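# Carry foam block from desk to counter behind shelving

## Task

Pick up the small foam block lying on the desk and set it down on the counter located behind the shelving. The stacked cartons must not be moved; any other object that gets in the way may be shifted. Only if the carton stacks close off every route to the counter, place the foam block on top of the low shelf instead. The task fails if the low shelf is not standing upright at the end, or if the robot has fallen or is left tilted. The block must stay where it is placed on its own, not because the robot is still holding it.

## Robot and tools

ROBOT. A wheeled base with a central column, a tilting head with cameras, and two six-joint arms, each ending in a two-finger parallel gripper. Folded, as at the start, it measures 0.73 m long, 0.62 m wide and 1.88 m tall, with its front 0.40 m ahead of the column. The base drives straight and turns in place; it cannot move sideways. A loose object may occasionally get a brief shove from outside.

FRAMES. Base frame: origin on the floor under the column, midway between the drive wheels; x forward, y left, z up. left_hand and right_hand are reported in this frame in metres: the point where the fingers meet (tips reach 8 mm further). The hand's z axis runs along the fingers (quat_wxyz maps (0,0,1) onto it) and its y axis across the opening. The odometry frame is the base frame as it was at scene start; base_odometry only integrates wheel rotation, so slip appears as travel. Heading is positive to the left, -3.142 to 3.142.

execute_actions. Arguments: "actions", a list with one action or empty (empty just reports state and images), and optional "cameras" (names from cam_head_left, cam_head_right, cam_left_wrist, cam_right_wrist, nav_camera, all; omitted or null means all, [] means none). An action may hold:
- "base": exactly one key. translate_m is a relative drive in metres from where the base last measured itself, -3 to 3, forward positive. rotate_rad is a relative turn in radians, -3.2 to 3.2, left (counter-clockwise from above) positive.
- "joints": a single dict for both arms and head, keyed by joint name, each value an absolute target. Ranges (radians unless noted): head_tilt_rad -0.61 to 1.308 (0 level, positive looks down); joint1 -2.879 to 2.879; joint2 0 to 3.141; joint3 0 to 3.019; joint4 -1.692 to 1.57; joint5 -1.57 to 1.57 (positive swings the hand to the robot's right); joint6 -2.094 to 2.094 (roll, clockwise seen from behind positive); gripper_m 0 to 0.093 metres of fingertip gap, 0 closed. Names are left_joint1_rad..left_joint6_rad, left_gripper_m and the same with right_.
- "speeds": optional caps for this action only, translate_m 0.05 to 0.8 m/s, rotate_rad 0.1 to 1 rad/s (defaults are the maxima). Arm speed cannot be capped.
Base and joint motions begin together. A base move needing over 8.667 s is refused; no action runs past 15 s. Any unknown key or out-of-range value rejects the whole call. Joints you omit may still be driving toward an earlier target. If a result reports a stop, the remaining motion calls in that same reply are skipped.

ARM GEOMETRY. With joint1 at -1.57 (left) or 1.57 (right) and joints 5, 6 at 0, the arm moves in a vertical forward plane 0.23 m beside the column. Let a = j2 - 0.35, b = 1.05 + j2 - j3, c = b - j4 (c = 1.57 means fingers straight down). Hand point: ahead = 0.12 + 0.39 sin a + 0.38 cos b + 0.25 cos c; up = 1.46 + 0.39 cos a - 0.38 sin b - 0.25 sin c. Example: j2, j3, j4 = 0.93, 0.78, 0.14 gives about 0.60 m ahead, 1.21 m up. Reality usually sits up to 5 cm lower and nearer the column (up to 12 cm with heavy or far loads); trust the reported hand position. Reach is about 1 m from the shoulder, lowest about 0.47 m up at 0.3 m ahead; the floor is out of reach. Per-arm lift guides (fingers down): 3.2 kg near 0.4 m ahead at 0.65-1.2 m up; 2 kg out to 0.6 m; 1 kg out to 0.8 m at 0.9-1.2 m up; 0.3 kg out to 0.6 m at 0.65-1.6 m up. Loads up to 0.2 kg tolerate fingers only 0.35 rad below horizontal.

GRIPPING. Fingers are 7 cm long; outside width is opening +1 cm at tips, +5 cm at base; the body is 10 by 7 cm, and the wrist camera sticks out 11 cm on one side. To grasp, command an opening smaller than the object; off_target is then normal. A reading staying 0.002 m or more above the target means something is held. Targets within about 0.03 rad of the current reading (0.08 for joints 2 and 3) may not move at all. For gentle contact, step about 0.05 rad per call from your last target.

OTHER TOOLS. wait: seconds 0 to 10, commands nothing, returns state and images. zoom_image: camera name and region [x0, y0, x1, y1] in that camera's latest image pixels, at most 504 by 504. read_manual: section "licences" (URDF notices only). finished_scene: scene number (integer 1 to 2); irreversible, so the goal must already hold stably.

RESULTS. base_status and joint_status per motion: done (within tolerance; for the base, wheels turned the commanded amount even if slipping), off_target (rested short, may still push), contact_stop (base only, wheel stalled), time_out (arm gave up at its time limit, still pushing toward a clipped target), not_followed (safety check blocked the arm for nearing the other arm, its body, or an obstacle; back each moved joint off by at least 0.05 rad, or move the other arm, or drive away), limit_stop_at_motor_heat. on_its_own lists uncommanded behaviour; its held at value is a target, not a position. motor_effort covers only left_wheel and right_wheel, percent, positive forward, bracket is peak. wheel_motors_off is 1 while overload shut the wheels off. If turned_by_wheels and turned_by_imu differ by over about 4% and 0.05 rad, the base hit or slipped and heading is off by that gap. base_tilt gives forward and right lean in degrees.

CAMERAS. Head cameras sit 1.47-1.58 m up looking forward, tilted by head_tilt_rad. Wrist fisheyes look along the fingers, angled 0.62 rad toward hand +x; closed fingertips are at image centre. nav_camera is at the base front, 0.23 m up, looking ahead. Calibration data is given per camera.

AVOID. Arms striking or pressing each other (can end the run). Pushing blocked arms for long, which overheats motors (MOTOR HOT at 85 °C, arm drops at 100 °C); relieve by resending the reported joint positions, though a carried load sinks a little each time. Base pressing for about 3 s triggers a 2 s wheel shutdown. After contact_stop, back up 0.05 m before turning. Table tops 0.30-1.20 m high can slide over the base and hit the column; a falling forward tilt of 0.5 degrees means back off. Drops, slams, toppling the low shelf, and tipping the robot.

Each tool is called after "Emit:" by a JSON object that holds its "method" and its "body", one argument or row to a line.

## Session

Emit:
{"method": "execute_actions", "body": {
  "actions": [
    {"joints":{"head_tilt_rad":0.4}}
  ]
}}

Scene clock: 0.83 s.
base_odometry: x=+0.000 y=+0.000 heading=+0.000 (m, m, rad; odometry frame)
turned_by_wheels: +0.000 (rad since the last result)
turned_by_imu: +0.000 (rad since the last result)
base_tilt: forward=+0.0 right=+0.0 (deg)
base_status: not commanded
joint_positions: head_tilt_rad=+0.419 left_joint1_rad=-1.559 left_joint2_rad=+0.901 left_joint3_rad=+0.388 left_joint4_rad=-0.973 left_joint5_rad=-0.050 left_joint6_rad=+0.077 left_gripper_m=+0.095 right_joint1_rad=+1.590 right_joint2_rad=+0.869 right_joint3_rad=+0.418 right_joint4_rad=-0.915 right_joint5_rad=+0.029 right_joint6_rad=+0.028 right_gripper_m=+0.094
joint_status: all done
wheel_motors_off: 0
motor_effort: left_wheel=+2(3) right_wheel=+3(3) (%)
left_hand: x=+0.1294 y=+0.2354 z=+1.2611 quat_wxyz=(+0.463, -0.041, -0.885, -0.008) (m; base frame)
right_hand: x=+0.1605 y=-0.2263 z=+1.2451 quat_wxyz=(+0.409, +0.001, -0.913, +0.014) (m; base frame)
pictures: cam_head_left, cam_head_right, cam_left_wrist, cam_right_wrist, nav_camera
camera_calibration (this result's frames):
cam_head_left: T_world_to_cam=[[-0.0356, -0.999046, 0.0252998, 0.00963591], [-0.487842, -0.004722, -0.872919, 1.36778], [0.872206, -0.0434182, -0.487208, 0.627503], [0, 0, 0, 1]] pos_world=[0.120292, 0.0433305, 1.49944]
cam_head_right: T_world_to_cam=[[-0.0302654, -0.999219, 0.025399, -0.0833751], [-0.494857, -0.00709884, -0.868945, 1.36606], [0.868447, -0.0388679, -0.494256, 0.640361], [0, 0, 0, 1]] pos_world=[0.117363, -0.0487231, 1.50565]
cam_left_wrist: T_world_to_cam=[[-0.0863776, -0.996005, 0.0226556, 0.219671], [0.00741686, 0.0220971, 0.999728, -1.2555], [-0.996235, 0.0865222, 0.00547853, 0.228351], [0, 0, 0, 1]] pos_world=[0.255778, 0.226779, 1.24893]
cam_right_wrist: T_world_to_cam=[[0.000184295, -0.99975, 0.0223738, -0.250091], [-0.0895163, 0.0222675, 0.995736, -1.21386], [-0.995985, -0.00218633, -0.0894898, 0.389465], [0, 0, 0, 1]] pos_world=[0.279287, -0.222147, 1.24913]
Images, in order (width x height): cam_head_left 672x504, cam_head_right 672x504, cam_left_wrist 616x616, cam_right_wrist 616x616, nav_camera 672x504.

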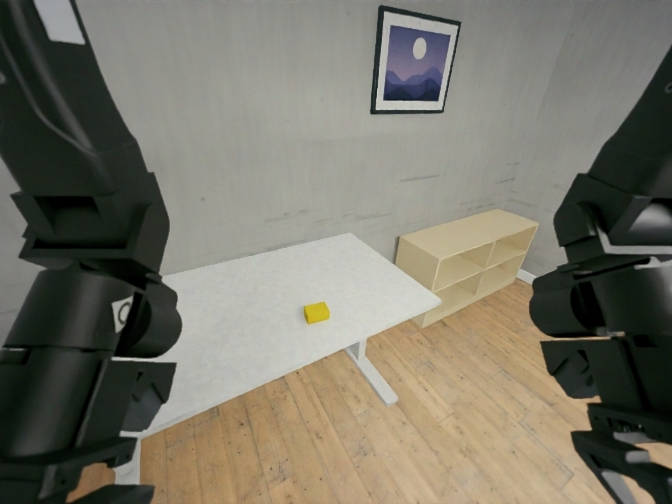

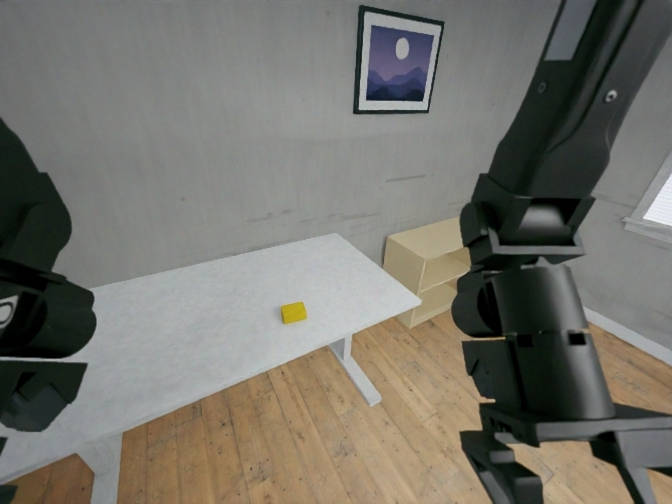

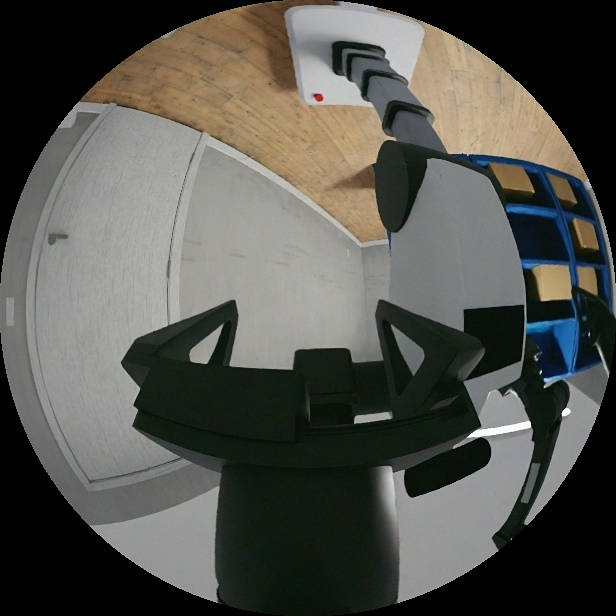

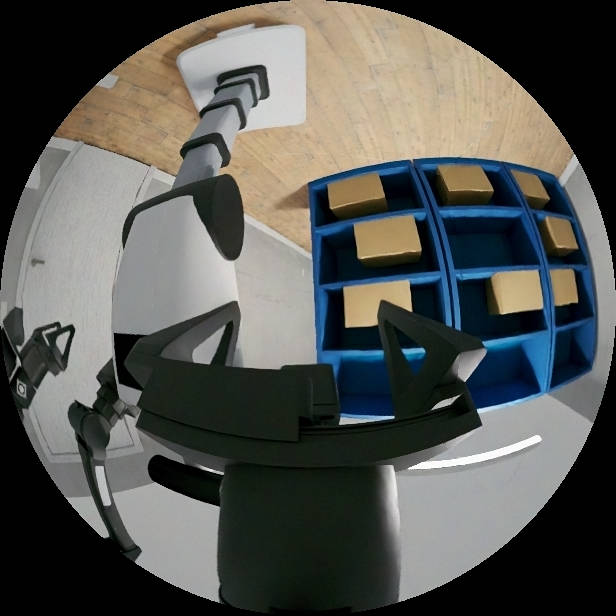

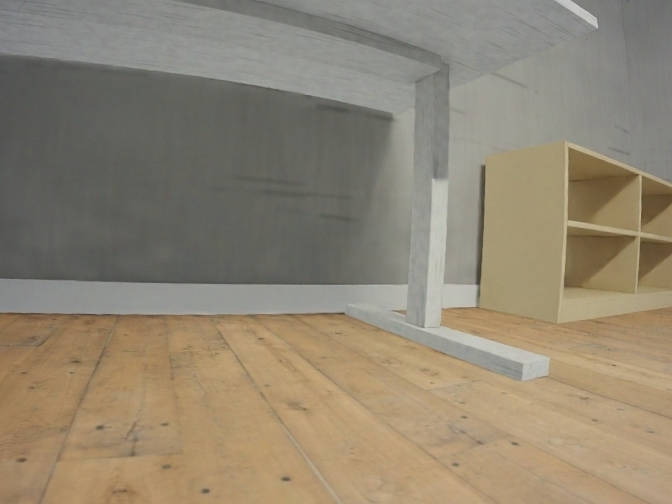

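Emit:
{"method": "execute_actions", "body": {
  "actions": [
    {"base":{"rotate_rad":0.293},"joints":{"head_tilt_rad":0.8},"speeds":{"rotate_rad":0.5}}
  ],
  "cameras": []
}}

Emit:
{"method": "execute_actions", "body": {
  "actions": [
    {"base":{"translate_m":0.35},"speeds":{"translate_m":0.3}}
  ],
  "cameras": ["cam_head_left","cam_head_right","nav_camera"]
}}

Scene clock: 33.27 s.
base_odometry: x=+0.000 y=+0.000 heading=+0.292 (m, m, rad; odometry frame)
turned_by_wheels: +0.292 (rad since the last result)
turned_by_imu: +0.287 (rad since the last result)
base_tilt: forward=+0.1 right=-0.1 (deg)
base_status: done
joint_positions: head_tilt_rad=+0.802 left_joint1_rad=-1.559 left_joint2_rad=+0.901 left_joint3_rad=+0.388 left_joint4_rad=-0.973 left_joint5_rad=-0.050 left_joint6_rad=+0.077 left_gripper_m=+0.095 right_joint1_rad=+1.590 right_joint2_rad=+0.869 right_joint3_rad=+0.418 right_joint4_rad=-0.915 right_joint5_rad=+0.029 right_joint6_rad=+0.028 right_gripper_m=+0.094
joint_status: all done
wheel_motors_off: 0
motor_effort: left_wheel=-3(39) right_wheel=+5(45) (%)
left_hand: x=+0.1294 y=+0.2354 z=+1.2611 quat_wxyz=(+0.463, -0.041, -0.885, -0.008) (m; base frame)
right_hand: x=+0.1605 y=-0.2263 z=+1.2451 quat_wxyz=(+0.409, +0.001, -0.913, +0.014) (m; base frame)
pictures: none
No camera images: the call's "cameras" was empty. Leave "cameras" out to get every camera's image.

Scene clock: 35.47 s.
base_odometry: x=+0.335 y=+0.101 heading=+0.292 (m, m, rad; odometry frame)
turned_by_wheels: +0.000 (rad since the last result)
turned_by_imu: +0.000 (rad since the last result)
base_tilt: forward=+0.0 right=-0.1 (deg)
base_status: done
joint_positions: head_tilt_rad=+0.802 left_joint1_rad=-1.559 left_joint2_rad=+0.901 left_joint3_rad=+0.388 left_joint4_rad=-0.973 left_joint5_rad=-0.050 left_joint6_rad=+0.077 left_gripper_m=+0.095 right_joint1_rad=+1.590 right_joint2_rad=+0.869 right_joint3_rad=+0.418 right_joint4_rad=-0.915 right_joint5_rad=+0.029 right_joint6_rad=+0.028 right_gripper_m=+0.094
joint_status: not commanded
wheel_motors_off: 0
motor_effort: left_wheel=-2(44) right_wheel=+0(63) (%)
left_hand: x=+0.1292 y=+0.2354 z=+1.2611 quat_wxyz=(+0.463, -0.041, -0.885, -0.008) (m; base frame)
right_hand: x=+0.1603 y=-0.2263 z=+1.2451 quat_wxyz=(+0.409, +0.001, -0.913, +0.014) (m; base frame)
pictures: cam_head_left, cam_head_right, nav_camera
camera_calibration (this result's frames):
cam_head_left: T_world_to_cam=[[-0.0235418, -0.999046, 0.0367862, -0.00865607], [-0.779124, -0.004722, -0.626852, 1.0034], [0.626427, -0.0434182, -0.77827, 1.08803], [0, 0, 0, 1]] pos_world=[0.100001, 0.0433305, 1.47608]
cam_head_right: T_world_to_cam=[[-0.0185579, -0.999219, 0.0348814, -0.0985634], [-0.784142, -0.00709884, -0.62054, 0.997982], [0.620304, -0.0388679, -0.783398, 1.09805], [0, 0, 0, 1]] pos_world=[0.0996084, -0.0487231, 1.48293]
Images, in order (width x height): cam_head_left 672x504, cam_head_right 672x504, nav_camera 672x504.

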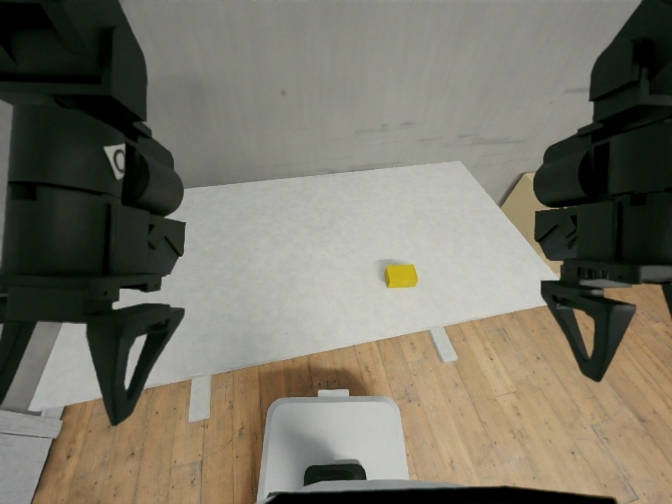

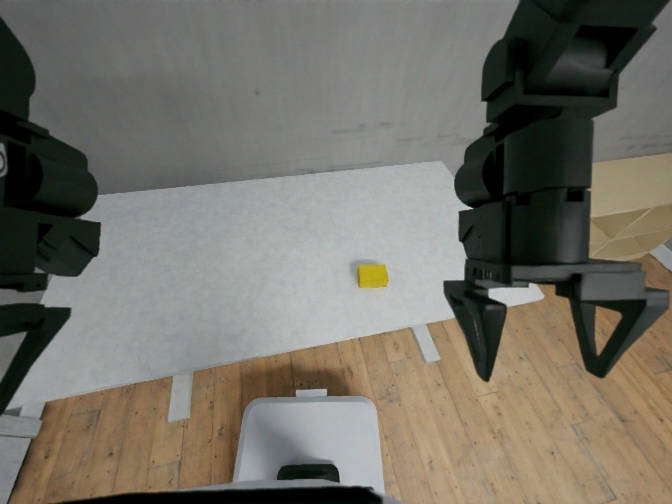

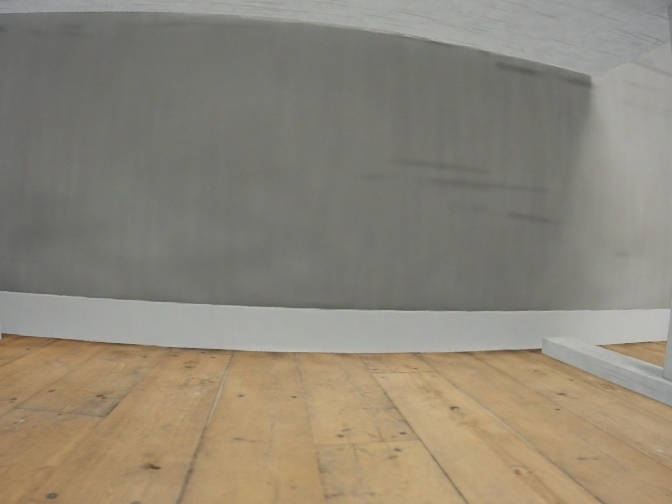

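Emit:
{"method": "execute_actions", "body": {
  "actions": [
    {"joints":{"right_joint1_rad":1.585,"right_joint2_rad":1.829,"right_joint3_rad":1.582,"right_joint4_rad":-0.273,"right_joint5_rad":0,"right_joint6_rad":1.385,"right_gripper_m":0.093}}
  ],
  "cameras": ["cam_head_left","cam_right_wrist"]
}}

Scene clock: 55.33 s.
base_odometry: x=+0.335 y=+0.101 heading=+0.292 (m, m, rad; odometry frame)
turned_by_wheels: +0.000 (rad since the last result)
turned_by_imu: -0.001 (rad since the last result)
base_tilt: forward=+0.0 right=-0.1 (deg)
base_status: not commanded
joint_positions: head_tilt_rad=+0.802 left_joint1_rad=-1.559 left_joint2_rad=+0.901 left_joint3_rad=+0.388 left_joint4_rad=-0.973 left_joint5_rad=-0.050 left_joint6_rad=+0.077 left_gripper_m=+0.095 right_joint1_rad=+1.590 right_joint2_rad=+1.834 right_joint3_rad=+1.577 right_joint4_rad=-0.283 right_joint5_rad=+0.003 right_joint6_rad=+1.373 right_gripper_m=+0.093
joint_status: all done
wheel_motors_off: 0
motor_effort: left_wheel=-2(0) right_wheel=-1(2) (%)
left_hand: x=+0.1292 y=+0.2354 z=+1.2611 quat_wxyz=(+0.463, -0.041, -0.885, -0.008) (m; base frame)
right_hand: x=+0.6037 y=-0.2117 z=+0.8739 quat_wxyz=(+0.011, -0.630, -0.776, +0.000) (m; base frame)
pictures: cam_head_left, cam_right_wrist
camera_calibration (this result's frames):
cam_head_left: T_world_to_cam=[[-0.0235418, -0.999046, 0.0367862, -0.00865606], [-0.779124, -0.004722, -0.626852, 1.0034], [0.626427, -0.0434182, -0.77827, 1.08803], [0, 0, 0, 1]] pos_world=[0.100001, 0.0433305, 1.47608]
cam_right_wrist: T_world_to_cam=[[-0.980011, -0.198915, 0.00346521, 0.550563], [-0.155639, 0.777415, 0.609428, -0.267583], [-0.123918, 0.596707, -0.792833, 1.01261], [0, 0, 0, 1]] pos_world=[0.623392, -0.286692, 0.963994]
Images, in order (width x height): cam_head_left 672x504, cam_right_wrist 616x616.

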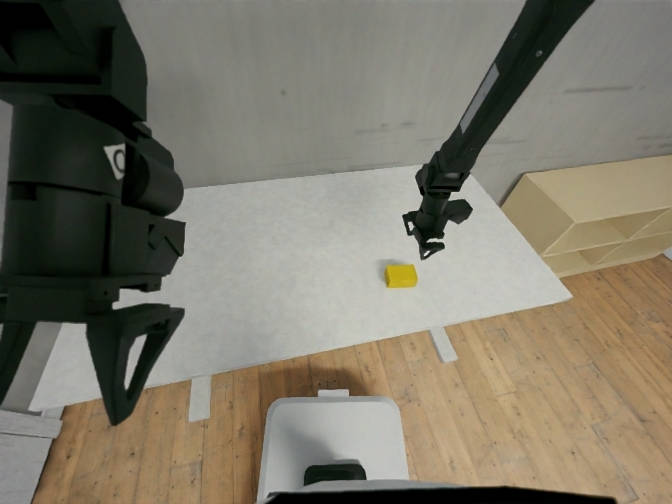

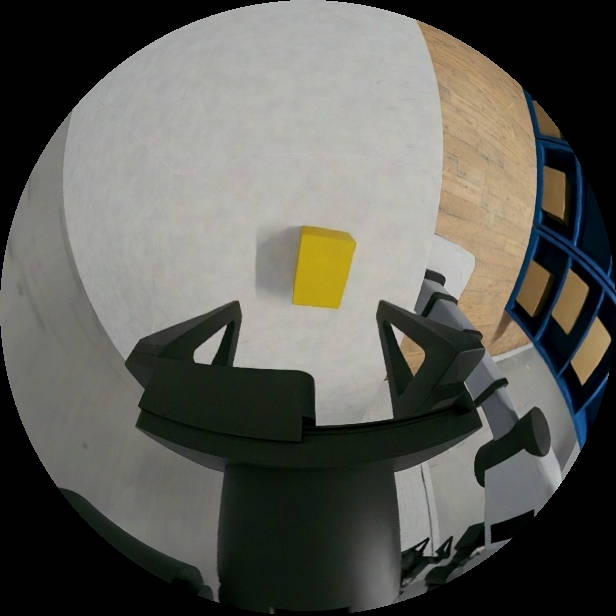

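Emit:
{"method": "execute_actions", "body": {
  "actions": [
    {"joints":{"right_joint1_rad":1.625,"right_joint2_rad":1.983,"right_joint3_rad":1.684,"right_joint4_rad":-0.221,"right_joint6_rad":1.57}}
  ],
  "cameras": ["cam_head_left","cam_right_wrist"]
}}

Scene clock: 68.80 s.
base_odometry: x=+0.335 y=+0.101 heading=+0.292 (m, m, rad; odometry frame)
turned_by_wheels: +0.000 (rad since the last result)
turned_by_imu: -0.001 (rad since the last result)
base_tilt: forward=+0.0 right=-0.1 (deg)
base_status: not commanded
joint_positions: head_tilt_rad=+0.802 left_joint1_rad=-1.559 left_joint2_rad=+0.901 left_joint3_rad=+0.388 left_joint4_rad=-0.973 left_joint5_rad=-0.050 left_joint6_rad=+0.077 left_gripper_m=+0.095 right_joint1_rad=+1.619 right_joint2_rad=+1.987 right_joint3_rad=+1.678 right_joint4_rad=-0.229 right_joint5_rad=+0.003 right_joint6_rad=+1.558 right_gripper_m=+0.093
joint_status: all done
wheel_motors_off: 0
motor_effort: left_wheel=+1(3) right_wheel=-1(1) (%)
left_hand: x=+0.1292 y=+0.2354 z=+1.2611 quat_wxyz=(+0.463, -0.041, -0.885, -0.008) (m; base frame)
right_hand: x=+0.5848 y=-0.1866 z=+0.8109 quat_wxyz=(+0.019, -0.694, -0.720, -0.009) (m; base frame)
pictures: cam_head_left, cam_right_wrist
camera_calibration (this result's frames):
cam_head_left: T_world_to_cam=[[-0.0235418, -0.999046, 0.0367862, -0.00865605], [-0.779124, -0.004722, -0.626852, 1.0034], [0.626428, -0.0434182, -0.778269, 1.08803], [0, 0, 0, 1]] pos_world=[0.100001, 0.0433305, 1.47608]
cam_right_wrist: T_world_to_cam=[[-0.999539, -0.0301867, 0.00324178, 0.580373], [-0.0214645, 0.778143, 0.62772, -0.344777], [-0.0214714, 0.627361, -0.778432, 0.879465], [0, 0, 0, 1]] pos_world=[0.591588, -0.265937, 0.899146]
Images, in order (width x height): cam_head_left 672x504, cam_right_wrist 616x616.

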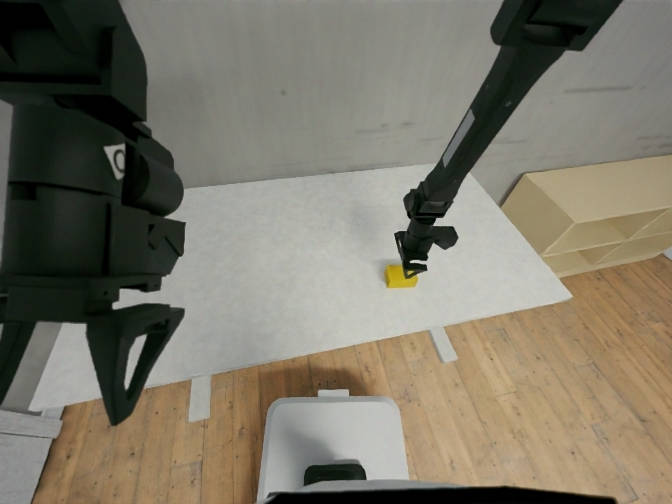

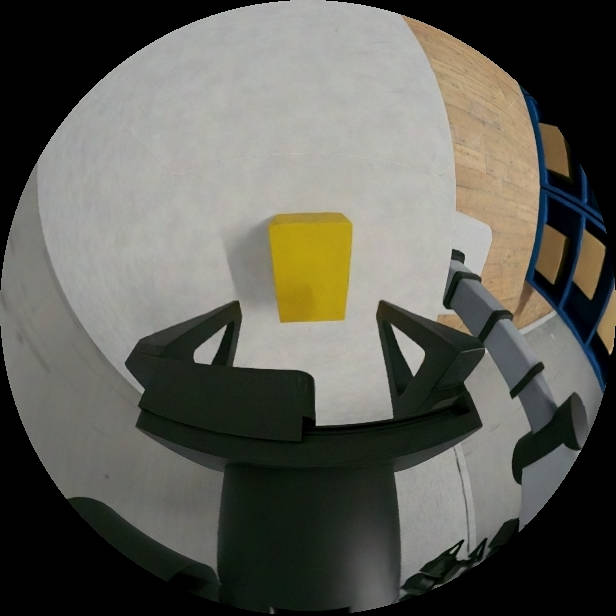

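Emit:
{"method": "execute_actions", "body": {
  "actions": [
    {"joints":{"right_joint2_rad":2.115,"right_joint3_rad":1.835,"right_joint4_rad":-0.24}}
  ],
  "cameras": ["cam_right_wrist"]
}}

Scene clock: 88.00 s.
base_odometry: x=+0.335 y=+0.101 heading=+0.292 (m, m, rad; odometry frame)
turned_by_wheels: +0.000 (rad since the last result)
turned_by_imu: -0.001 (rad since the last result)
base_tilt: forward=+0.1 right=-0.1 (deg)
base_status: not commanded
joint_positions: head_tilt_rad=+0.802 left_joint1_rad=-1.559 left_joint2_rad=+0.901 left_joint3_rad=+0.388 left_joint4_rad=-0.973 left_joint5_rad=-0.050 left_joint6_rad=+0.077 left_gripper_m=+0.095 right_joint1_rad=+1.619 right_joint2_rad=+2.088 right_joint3_rad=+1.833 right_joint4_rad=-0.235 right_joint5_rad=+0.003 right_joint6_rad=+1.559 right_gripper_m=+0.093
joint_status: all done
wheel_motors_off: 0
motor_effort: left_wheel=+1(4) right_wheel=-1(3) (%)
left_hand: x=+0.1290 y=+0.2354 z=+1.2612 quat_wxyz=(+0.463, -0.041, -0.885, -0.008) (m; base frame)
right_hand: x=+0.6120 y=-0.1845 z=+0.7775 quat_wxyz=(+0.002, -0.694, -0.719, -0.026) (m; base frame)
pictures: cam_right_wrist
camera_calibration (this result's frames):
cam_right_wrist: T_world_to_cam=[[-0.99864, -0.0273987, -0.0443558, 0.644619], [-0.0491783, 0.777511, 0.626944, -0.307413], [0.0173097, 0.628273, -0.777801, 0.82873], [0, 0, 0, 1]] pos_world=[0.61428, -0.263991, 0.86591]
Images, in order (width x height): cam_right_wrist 616x616.

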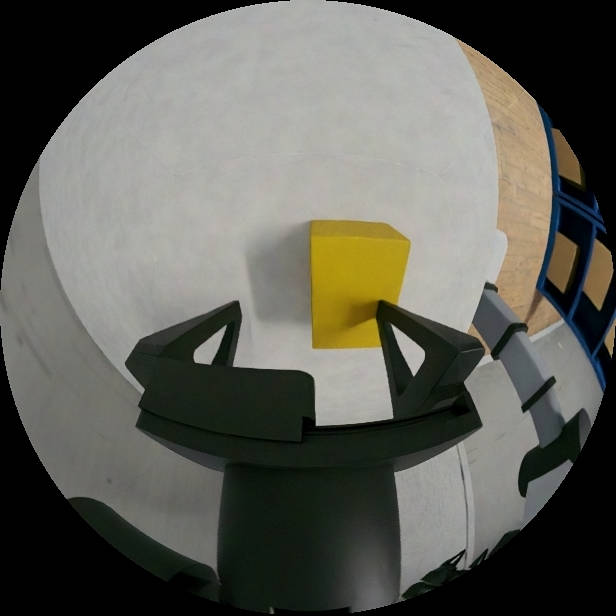

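Emit:
{"method": "execute_actions", "body": {
  "actions": [
    {"base":{"translate_m":-0.014},"speeds":{"translate_m":0.05}}
  ],
  "cameras": ["cam_right_wrist"]
}}

Scene clock: 108.30 s.
base_odometry: x=+0.322 y=+0.097 heading=+0.292 (m, m, rad; odometry frame)
turned_by_wheels: +0.000 (rad since the last result)
turned_by_imu: -0.001 (rad since the last result)
base_tilt: forward=+0.0 right=+0.0 (deg)
base_status: done
joint_positions: head_tilt_rad=+0.803 left_joint1_rad=-1.559 left_joint2_rad=+0.900 left_joint3_rad=+0.387 left_joint4_rad=-0.973 left_joint5_rad=-0.050 left_joint6_rad=+0.077 left_gripper_m=+0.095 right_joint1_rad=+1.619 right_joint2_rad=+2.086 right_joint3_rad=+1.839 right_joint4_rad=-0.235 right_joint5_rad=+0.003 right_joint6_rad=+1.559 right_gripper_m=+0.093
joint_status: not commanded
wheel_motors_off: 0
motor_effort: left_wheel=+0(34) right_wheel=+0(37) (%)
left_hand: x=+0.1287 y=+0.2354 z=+1.2614 quat_wxyz=(+0.464, -0.041, -0.885, -0.008) (m; base frame)
right_hand: x=+0.6170 y=-0.1845 z=+0.7790 quat_wxyz=(-0.001, -0.694, -0.719, -0.028) (m; base frame)
pictures: cam_right_wrist
camera_calibration (this result's frames):
cam_right_wrist: T_world_to_cam=[[-0.998262, -0.0270532, -0.0523503, 0.655752], [-0.0539321, 0.777406, 0.626683, -0.30502], [0.0237437, 0.628417, -0.777514, 0.825587], [0, 0, 0, 1]] pos_world=[0.61856, -0.263949, 0.867385]
Images, in order (width x height): cam_right_wrist 616x616.

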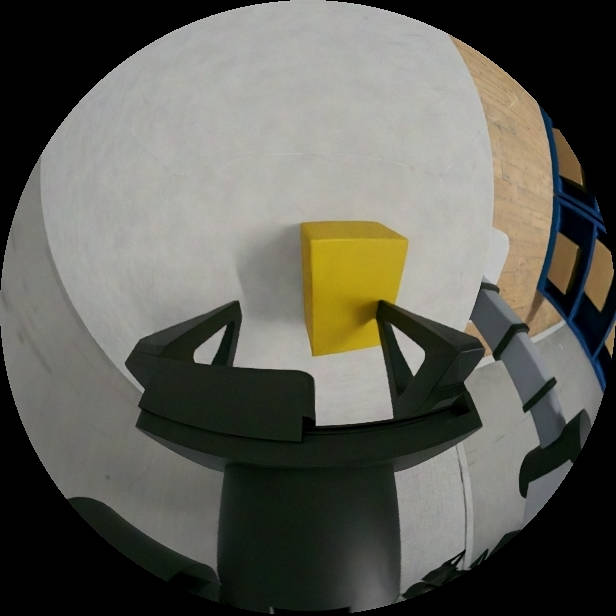

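Emit:
{"method": "execute_actions", "body": {
  "actions": [
    {"joints":{"right_joint2_rad":1.98,"right_joint3_rad":1.70,"right_joint4_rad":-0.24}}
  ],
  "cameras": ["cam_head_left","cam_right_wrist"]
}}

Scene clock: 116.47 s.
base_odometry: x=+0.322 y=+0.097 heading=+0.292 (m, m, rad; odometry frame)
turned_by_wheels: +0.000 (rad since the last result)
turned_by_imu: -0.001 (rad since the last result)
base_tilt: forward=+0.0 right=-0.1 (deg)
base_status: not commanded
joint_positions: head_tilt_rad=+0.803 left_joint1_rad=-1.559 left_joint2_rad=+0.900 left_joint3_rad=+0.387 left_joint4_rad=-0.973 left_joint5_rad=-0.050 left_joint6_rad=+0.077 left_gripper_m=+0.095 right_joint1_rad=+1.619 right_joint2_rad=+1.991 right_joint3_rad=+1.692 right_joint4_rad=-0.235 right_joint5_rad=+0.003 right_joint6_rad=+1.559 right_gripper_m=+0.093
joint_status: all done
wheel_motors_off: 0
motor_effort: left_wheel=+1(0) right_wheel=+0(0) (%)
left_hand: x=+0.1287 y=+0.2354 z=+1.2614 quat_wxyz=(+0.464, -0.041, -0.885, -0.008) (m; base frame)
right_hand: x=+0.5893 y=-0.1864 z=+0.8102 quat_wxyz=(+0.018, -0.694, -0.720, -0.010) (m; base frame)
pictures: cam_head_left, cam_right_wrist
camera_calibration (this result's frames):
cam_head_left: T_world_to_cam=[[-0.0235394, -0.999046, 0.0367877, -0.00865851], [-0.779164, -0.004722, -0.626802, 1.00333], [0.626377, -0.0434182, -0.77831, 1.08809], [0, 0, 0, 1]] pos_world=[0.0999972, 0.0433305, 1.47608]
cam_right_wrist: T_world_to_cam=[[-0.999571, -0.0292806, -0.000158672, 0.587754], [-0.0228932, 0.778117, 0.627702, -0.343528], [-0.0182561, 0.627436, -0.778454, 0.877108], [0, 0, 0, 1]] pos_world=[0.59565, -0.265815, 0.898514]
Images, in order (width x height): cam_head_left 672x504, cam_right_wrist 616x616.

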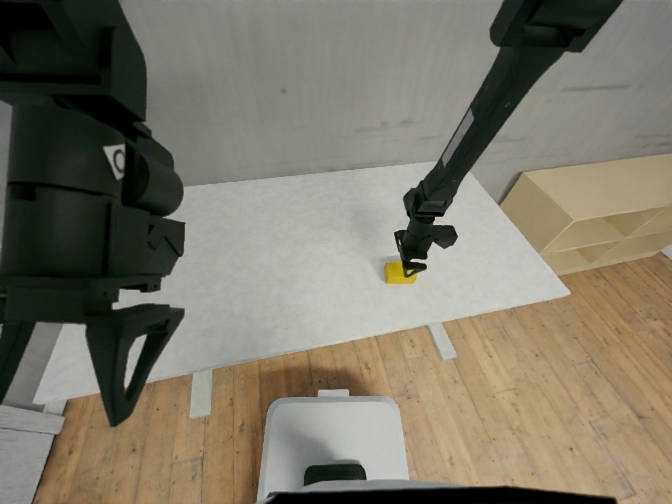

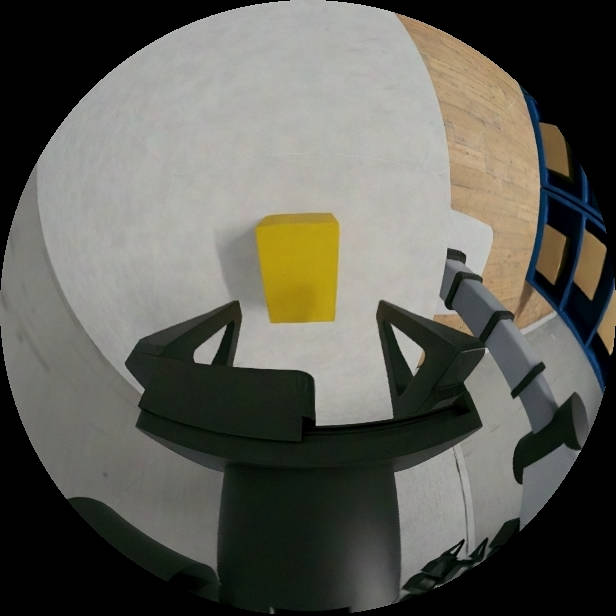

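Emit:
{"method": "execute_actions", "body": {
  "actions": [
    {"joints":{"right_joint2_rad":2.10,"right_joint3_rad":1.825,"right_joint4_rad":-0.27}}
  ],
  "cameras": ["cam_right_wrist"]
}}

Scene clock: 137.67 s.
base_odometry: x=+0.322 y=+0.097 heading=+0.292 (m, m, rad; odometry frame)
turned_by_wheels: +0.000 (rad since the last result)
turned_by_imu: -0.001 (rad since the last result)
base_tilt: forward=+0.0 right=-0.1 (deg)
base_status: not commanded
joint_positions: head_tilt_rad=+0.803 left_joint1_rad=-1.559 left_joint2_rad=+0.900 left_joint3_rad=+0.387 left_joint4_rad=-0.973 left_joint5_rad=-0.050 left_joint6_rad=+0.077 left_gripper_m=+0.095 right_joint1_rad=+1.619 right_joint2_rad=+2.092 right_joint3_rad=+1.823 right_joint4_rad=-0.259 right_joint5_rad=+0.003 right_joint6_rad=+1.559 right_gripper_m=+0.093
joint_status: all done
wheel_motors_off: 0
motor_effort: left_wheel=+0(1) right_wheel=+0(0) (%)
left_hand: x=+0.1287 y=+0.2354 z=+1.2614 quat_wxyz=(+0.464, -0.041, -0.885, -0.008) (m; base frame)
right_hand: x=+0.5972 y=-0.1848 z=+0.7745 quat_wxyz=(+0.015, -0.694, -0.720, -0.012) (m; base frame)
pictures: cam_right_wrist
camera_calibration (this result's frames):
cam_right_wrist: T_world_to_cam=[[-0.999557, -0.0290077, -0.0066379, 0.600794], [-0.0267469, 0.778025, 0.627664, -0.319953], [-0.0130426, 0.627563, -0.778456, 0.845326], [0, 0, 0, 1]] pos_world=[0.602996, -0.264136, 0.862861]
Images, in order (width x height): cam_right_wrist 616x616.

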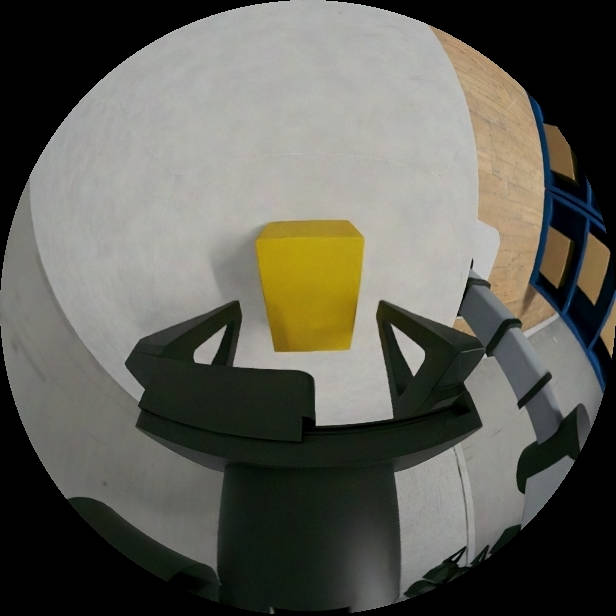

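Emit:
{"method": "execute_actions", "body": {
  "actions": [
    {"joints":{"right_joint2_rad":2.207,"right_joint3_rad":1.965,"right_joint4_rad":-0.293}}
  ],
  "cameras": ["cam_right_wrist"]
}}

Scene clock: 154.20 s.
base_odometry: x=+0.322 y=+0.097 heading=+0.292 (m, m, rad; odometry frame)
turned_by_wheels: +0.000 (rad since the last result)
turned_by_imu: -0.001 (rad since the last result)
base_tilt: forward=+0.0 right=-0.1 (deg)
base_status: not commanded
joint_positions: head_tilt_rad=+0.803 left_joint1_rad=-1.559 left_joint2_rad=+0.900 left_joint3_rad=+0.387 left_joint4_rad=-0.973 left_joint5_rad=-0.050 left_joint6_rad=+0.077 left_gripper_m=+0.095 right_joint1_rad=+1.619 right_joint2_rad=+2.203 right_joint3_rad=+1.952 right_joint4_rad=-0.280 right_joint5_rad=+0.003 right_joint6_rad=+1.559 right_gripper_m=+0.093
joint_status: all done
wheel_motors_off: 0
motor_effort: left_wheel=+0(1) right_wheel=+0(1) (%)
left_hand: x=+0.1287 y=+0.2354 z=+1.2614 quat_wxyz=(+0.464, -0.041, -0.885, -0.008) (m; base frame)
right_hand: x=+0.5934 y=-0.1832 z=+0.7347 quat_wxyz=(+0.016, -0.694, -0.720, -0.011) (m; base frame)
pictures: cam_right_wrist
camera_calibration (this result's frames):
cam_right_wrist: T_world_to_cam=[[-0.999568, -0.0291202, -0.00397, 0.594742], [-0.0251601, 0.778063, 0.627682, -0.297206], [-0.0151893, 0.627511, -0.778459, 0.814504], [0, 0, 0, 1]] pos_world=[0.59938, -0.262546, 0.82297]
Images, in order (width x height): cam_right_wrist 616x616.

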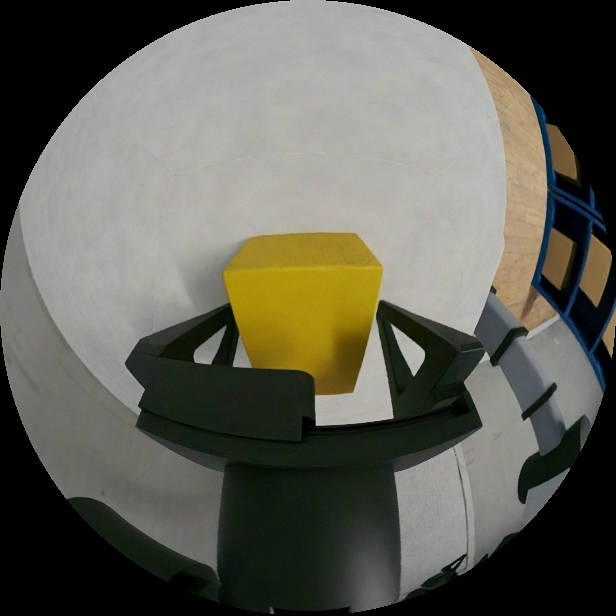

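Emit:
{"method": "execute_actions", "body": {
  "actions": [
    {"joints":{"right_gripper_m":0.04}}
  ],
  "cameras": []
}}

Emit:
{"method": "execute_actions", "body": {
  "actions": [
    {"joints":{"right_joint1_rad":1.585,"right_joint2_rad":1.007,"right_joint3_rad":0.73,"right_joint4_rad":-0.243,"head_tilt_rad":0.4}}
  ],
  "cameras": ["cam_head_left","cam_right_wrist"]
}}

Scene clock: 161.50 s.
base_odometry: x=+0.322 y=+0.097 heading=+0.292 (m, m, rad; odometry frame)
turned_by_wheels: +0.000 (rad since the last result)
turned_by_imu: -0.001 (rad since the last result)
base_tilt: forward=+0.0 right=-0.1 (deg)
base_status: not commanded
joint_positions: head_tilt_rad=+0.803 left_joint1_rad=-1.559 left_joint2_rad=+0.900 left_joint3_rad=+0.387 left_joint4_rad=-0.973 left_joint5_rad=-0.050 left_joint6_rad=+0.077 left_gripper_m=+0.095 right_joint1_rad=+1.619 right_joint2_rad=+2.203 right_joint3_rad=+1.952 right_joint4_rad=-0.280 right_joint5_rad=+0.003 right_joint6_rad=+1.559 right_gripper_m=+0.058
joint_status: right_gripper_m off_target (ended at +0.058, target +0.040)
wheel_motors_off: 0
motor_effort: left_wheel=-1(1) right_wheel=+0(0) (%)
left_hand: x=+0.1287 y=+0.2354 z=+1.2614 quat_wxyz=(+0.464, -0.041, -0.885, -0.008) (m; base frame)
right_hand: x=+0.5934 y=-0.1832 z=+0.7347 quat_wxyz=(+0.016, -0.694, -0.720, -0.011) (m; base frame)
pictures: none
No camera images: the call's "cameras" was empty. Leave "cameras" out to get every camera's image.

Scene clock: 163.20 s.
base_odometry: x=+0.322 y=+0.097 heading=+0.292 (m, m, rad; odometry frame)
turned_by_wheels: +0.000 (rad since the last result)
turned_by_imu: +0.000 (rad since the last result)
base_tilt: forward=+0.0 right=-0.1 (deg)
base_status: not commanded
joint_positions: head_tilt_rad=+0.419 left_joint1_rad=-1.559 left_joint2_rad=+0.900 left_joint3_rad=+0.387 left_joint4_rad=-0.973 left_joint5_rad=-0.050 left_joint6_rad=+0.077 left_gripper_m=+0.095 right_joint1_rad=+1.590 right_joint2_rad=+1.025 right_joint3_rad=+0.718 right_joint4_rad=-0.252 right_joint5_rad=+0.003 right_joint6_rad=+1.559 right_gripper_m=+0.058
joint_status: all done
wheel_motors_off: 0
motor_effort: left_wheel=-1(2) right_wheel=+0(1) (%)
left_hand: x=+0.1287 y=+0.2354 z=+1.2614 quat_wxyz=(+0.464, -0.041, -0.885, -0.008) (m; base frame)
right_hand: x=+0.4388 y=-0.2172 z=+1.1370 quat_wxyz=(+0.017, -0.699, -0.715, +0.008) (m; base frame)
pictures: cam_head_left, cam_right_wrist
camera_calibration (this result's frames):
cam_head_left: T_world_to_cam=[[-0.0356021, -0.999046, 0.0252968, 0.00964054], [-0.48777, -0.004722, -0.87296, 1.36784], [0.872246, -0.0434182, -0.487136, 0.62739], [0, 0, 0, 1]] pos_world=[0.120296, 0.0433305, 1.49945]
cam_right_wrist: T_world_to_cam=[[-0.999585, -0.0146104, 0.0248111, 0.411253], [0.00348373, 0.793999, 0.607909, -0.513807], [-0.0285818, 0.607744, -0.793619, 1.16555], [0, 0, 0, 1]] pos_world=[0.446185, -0.294383, 1.22714]
Images, in order (width x height): cam_head_left 672x504, cam_right_wrist 616x616.

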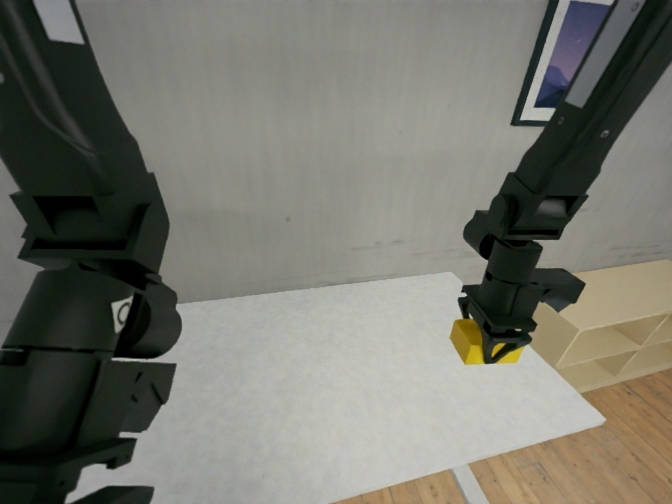

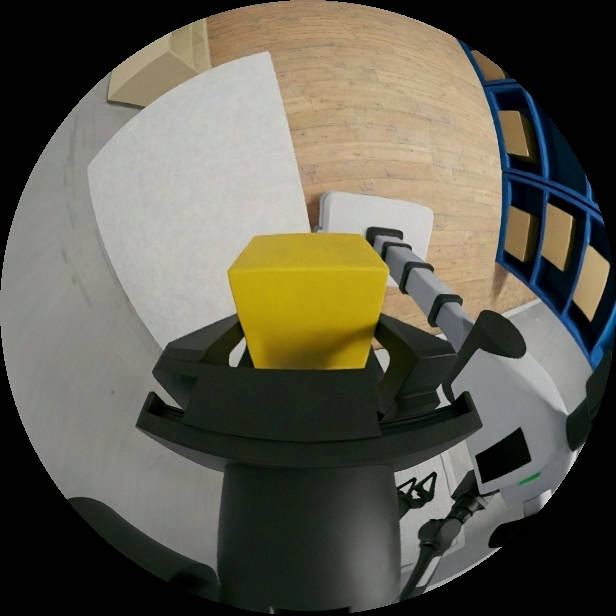

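Emit:
{"method": "execute_actions", "body": {
  "actions": [
    {"base":{"translate_m":-0.3},"speeds":{"translate_m":0.5}}
  ],
  "cameras": []
}}

Emit:
{"method": "execute_actions", "body": {
  "actions": [
    {"base":{"rotate_rad":2.5},"speeds":{"rotate_rad":0.7}}
  ],
  "cameras": ["cam_head_left","cam_head_right","nav_camera"]
}}

Scene clock: 173.63 s.
base_odometry: x=+0.035 y=+0.010 heading=+0.292 (m, m, rad; odometry frame)
turned_by_wheels: -0.001 (rad since the last result)
turned_by_imu: -0.001 (rad since the last result)
base_tilt: forward=+0.0 right=-0.1 (deg)
base_status: done
joint_positions: head_tilt_rad=+0.418 left_joint1_rad=-1.559 left_joint2_rad=+0.900 left_joint3_rad=+0.385 left_joint4_rad=-0.973 left_joint5_rad=-0.050 left_joint6_rad=+0.077 left_gripper_m=+0.095 right_joint1_rad=+1.590 right_joint2_rad=+1.019 right_joint3_rad=+0.721 right_joint4_rad=-0.252 right_joint5_rad=+0.003 right_joint6_rad=+1.559 right_gripper_m=+0.058
joint_status: not commanded
wheel_motors_off: 0
motor_effort: left_wheel=-2(31) right_wheel=-1(47) (%)
left_hand: x=+0.1278 y=+0.2354 z=+1.2618 quat_wxyz=(+0.464, -0.041, -0.885, -0.008) (m; base frame)
right_hand: x=+0.4423 y=-0.2172 z=+1.1389 quat_wxyz=(+0.014, -0.699, -0.715, +0.005) (m; base frame)
pictures: none
No camera images: the call's "cameras" was empty. Leave "cameras" out to get every camera's image.

Scene clock: 178.23 s.
base_odometry: x=+0.035 y=+0.010 heading=+2.791 (m, m, rad; odometry frame)
turned_by_wheels: +2.499 (rad since the last result)
turned_by_imu: +2.475 (rad since the last result)
base_tilt: forward=+0.0 right=-0.1 (deg)
base_status: done
joint_positions: head_tilt_rad=+0.418 left_joint1_rad=-1.559 left_joint2_rad=+0.900 left_joint3_rad=+0.385 left_joint4_rad=-0.973 left_joint5_rad=-0.050 left_joint6_rad=+0.077 left_gripper_m=+0.095 right_joint1_rad=+1.590 right_joint2_rad=+1.019 right_joint3_rad=+0.721 right_joint4_rad=-0.252 right_joint5_rad=+0.003 right_joint6_rad=+1.559 right_gripper_m=+0.058
joint_status: not commanded
wheel_motors_off: 0
motor_effort: left_wheel=-4(41) right_wheel=+4(46) (%)
left_hand: x=+0.1278 y=+0.2354 z=+1.2618 quat_wxyz=(+0.464, -0.041, -0.885, -0.008) (m; base frame)
right_hand: x=+0.4423 y=-0.2172 z=+1.1389 quat_wxyz=(+0.014, -0.699, -0.715, +0.005) (m; base frame)
pictures: cam_head_left, cam_head_right, nav_camera
camera_calibration (this result's frames):
cam_head_left: T_world_to_cam=[[-0.0356129, -0.999046, 0.0252816, 0.00966452], [-0.487397, -0.004722, -0.873168, 1.36814], [0.872454, -0.0434182, -0.486763, 0.626805], [0, 0, 0, 1]] pos_world=[0.120313, 0.0433305, 1.49948]
cam_head_right: T_world_to_cam=[[-0.0302784, -0.999219, 0.0253836, -0.0833507], [-0.494414, -0.00709884, -0.869197, 1.36643], [0.868699, -0.0388679, -0.493813, 0.639666], [0, 0, 0, 1]] pos_world=[0.11738, -0.0487231, 1.50569]
Images, in order (width x height): cam_head_left 672x504, cam_head_right 672x504, nav_camera 672x504.

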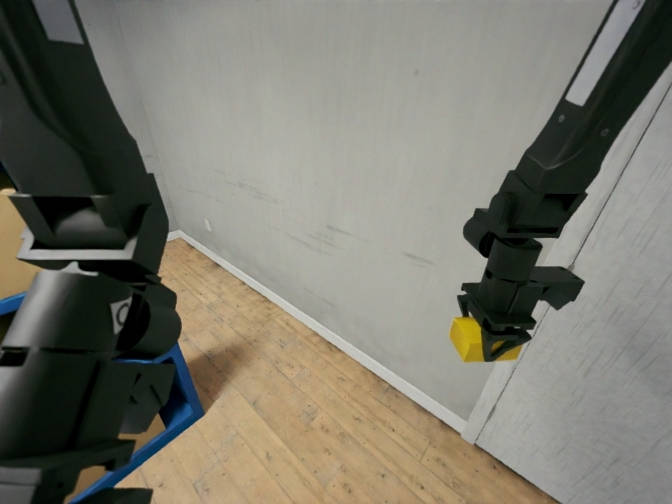

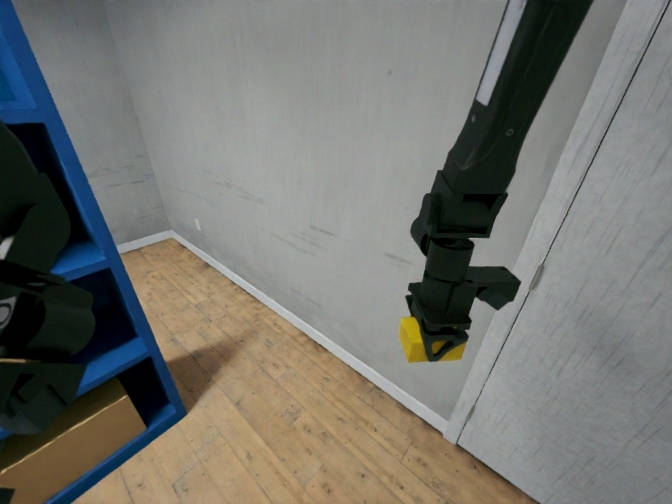

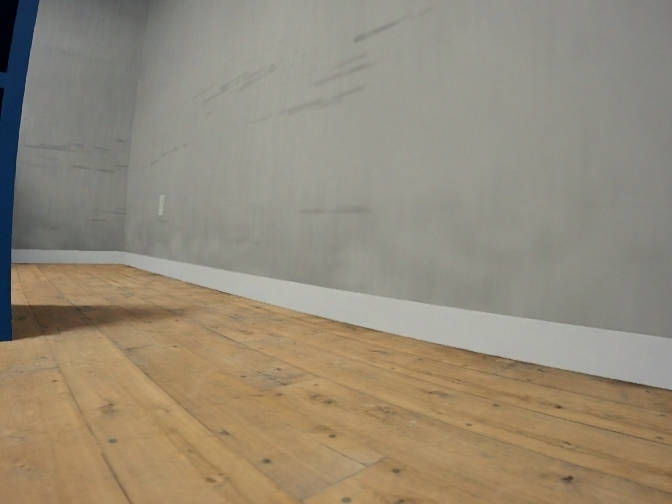

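Emit:
{"method": "execute_actions", "body": {
  "actions": [
    {"base":{"translate_m":0.66},"joints":{"right_joint2_rad":1.0,"right_joint3_rad":0.35,"right_joint4_rad":0.13,"right_joint6_rad":0.0},"speeds":{"translate_m":0.35}}
  ],
  "cameras": ["cam_head_left","cam_head_right","nav_camera"]
}}

Scene clock: 253.30 s.
base_odometry: x=-0.585 y=+0.237 heading=+2.791 (m, m, rad; odometry frame)
turned_by_wheels: +0.000 (rad since the last result)
turned_by_imu: -0.001 (rad since the last result)
base_tilt: forward=+0.0 right=-0.1 (deg)
base_status: done
joint_positions: head_tilt_rad=+0.418 left_joint1_rad=-1.559 left_joint2_rad=+0.900 left_joint3_rad=+0.387 left_joint4_rad=-0.973 left_joint5_rad=-0.050 left_joint6_rad=+0.077 left_gripper_m=+0.095 right_joint1_rad=+1.590 right_joint2_rad=+1.009 right_joint3_rad=+0.351 right_joint4_rad=+0.116 right_joint5_rad=+0.003 right_joint6_rad=+0.012 right_gripper_m=+0.058
joint_status: all done
wheel_motors_off: 0
motor_effort: left_wheel=+1(43) right_wheel=+0(63) (%)
left_hand: x=+0.1290 y=+0.2354 z=+1.2613 quat_wxyz=(+0.463, -0.041, -0.885, -0.008) (m; base frame)
right_hand: x=+0.3049 y=-0.2184 z=+1.1352 quat_wxyz=(+0.009, -0.001, -1.000, -0.007) (m; base frame)
pictures: cam_head_left, cam_head_right, nav_camera
camera_calibration (this result's frames):
cam_head_left: T_world_to_cam=[[-0.0356144, -0.999046, 0.0252795, 0.00966791], [-0.487344, -0.004722, -0.873198, 1.36819], [0.872484, -0.0434182, -0.48671, 0.626723], [0, 0, 0, 1]] pos_world=[0.120315, 0.0433305, 1.49948]
cam_head_right: T_world_to_cam=[[-0.0302799, -0.999219, 0.0253818, -0.0833478], [-0.494361, -0.00709884, -0.869227, 1.36647], [0.868729, -0.0388679, -0.493761, 0.639583], [0, 0, 0, 1]] pos_world=[0.117382, -0.0487231, 1.50569]
Images, in order (width x height): cam_head_left 672x504, cam_head_right 672x504, nav_camera 672x504.

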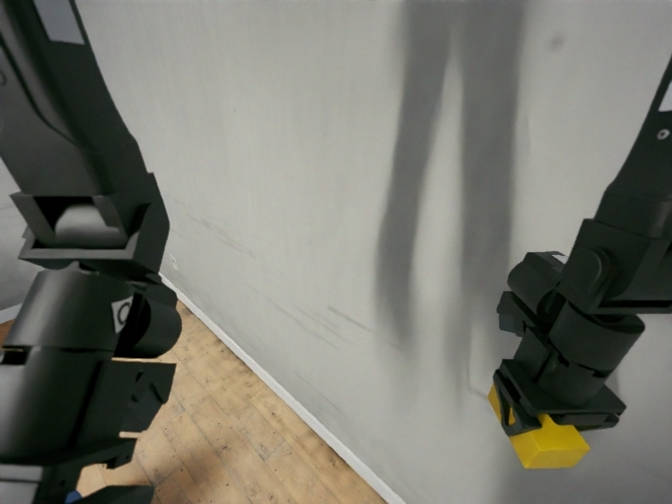

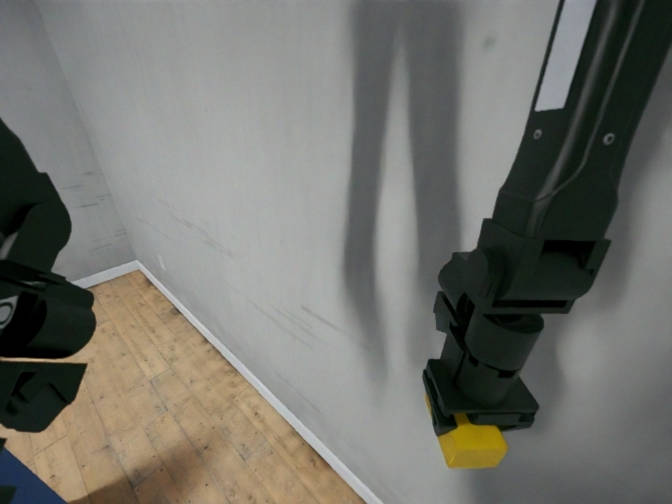

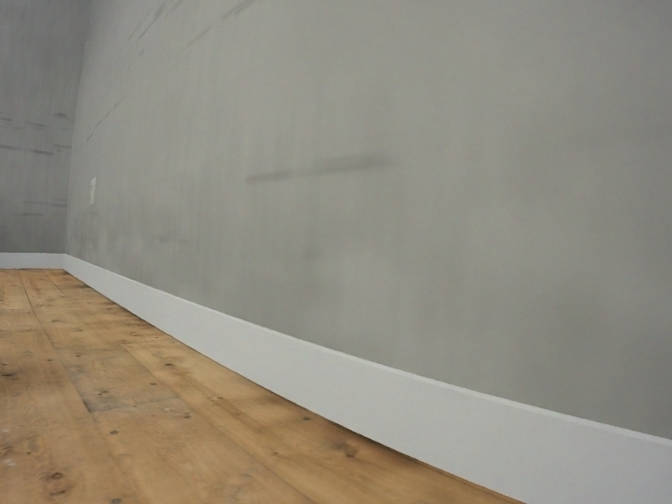

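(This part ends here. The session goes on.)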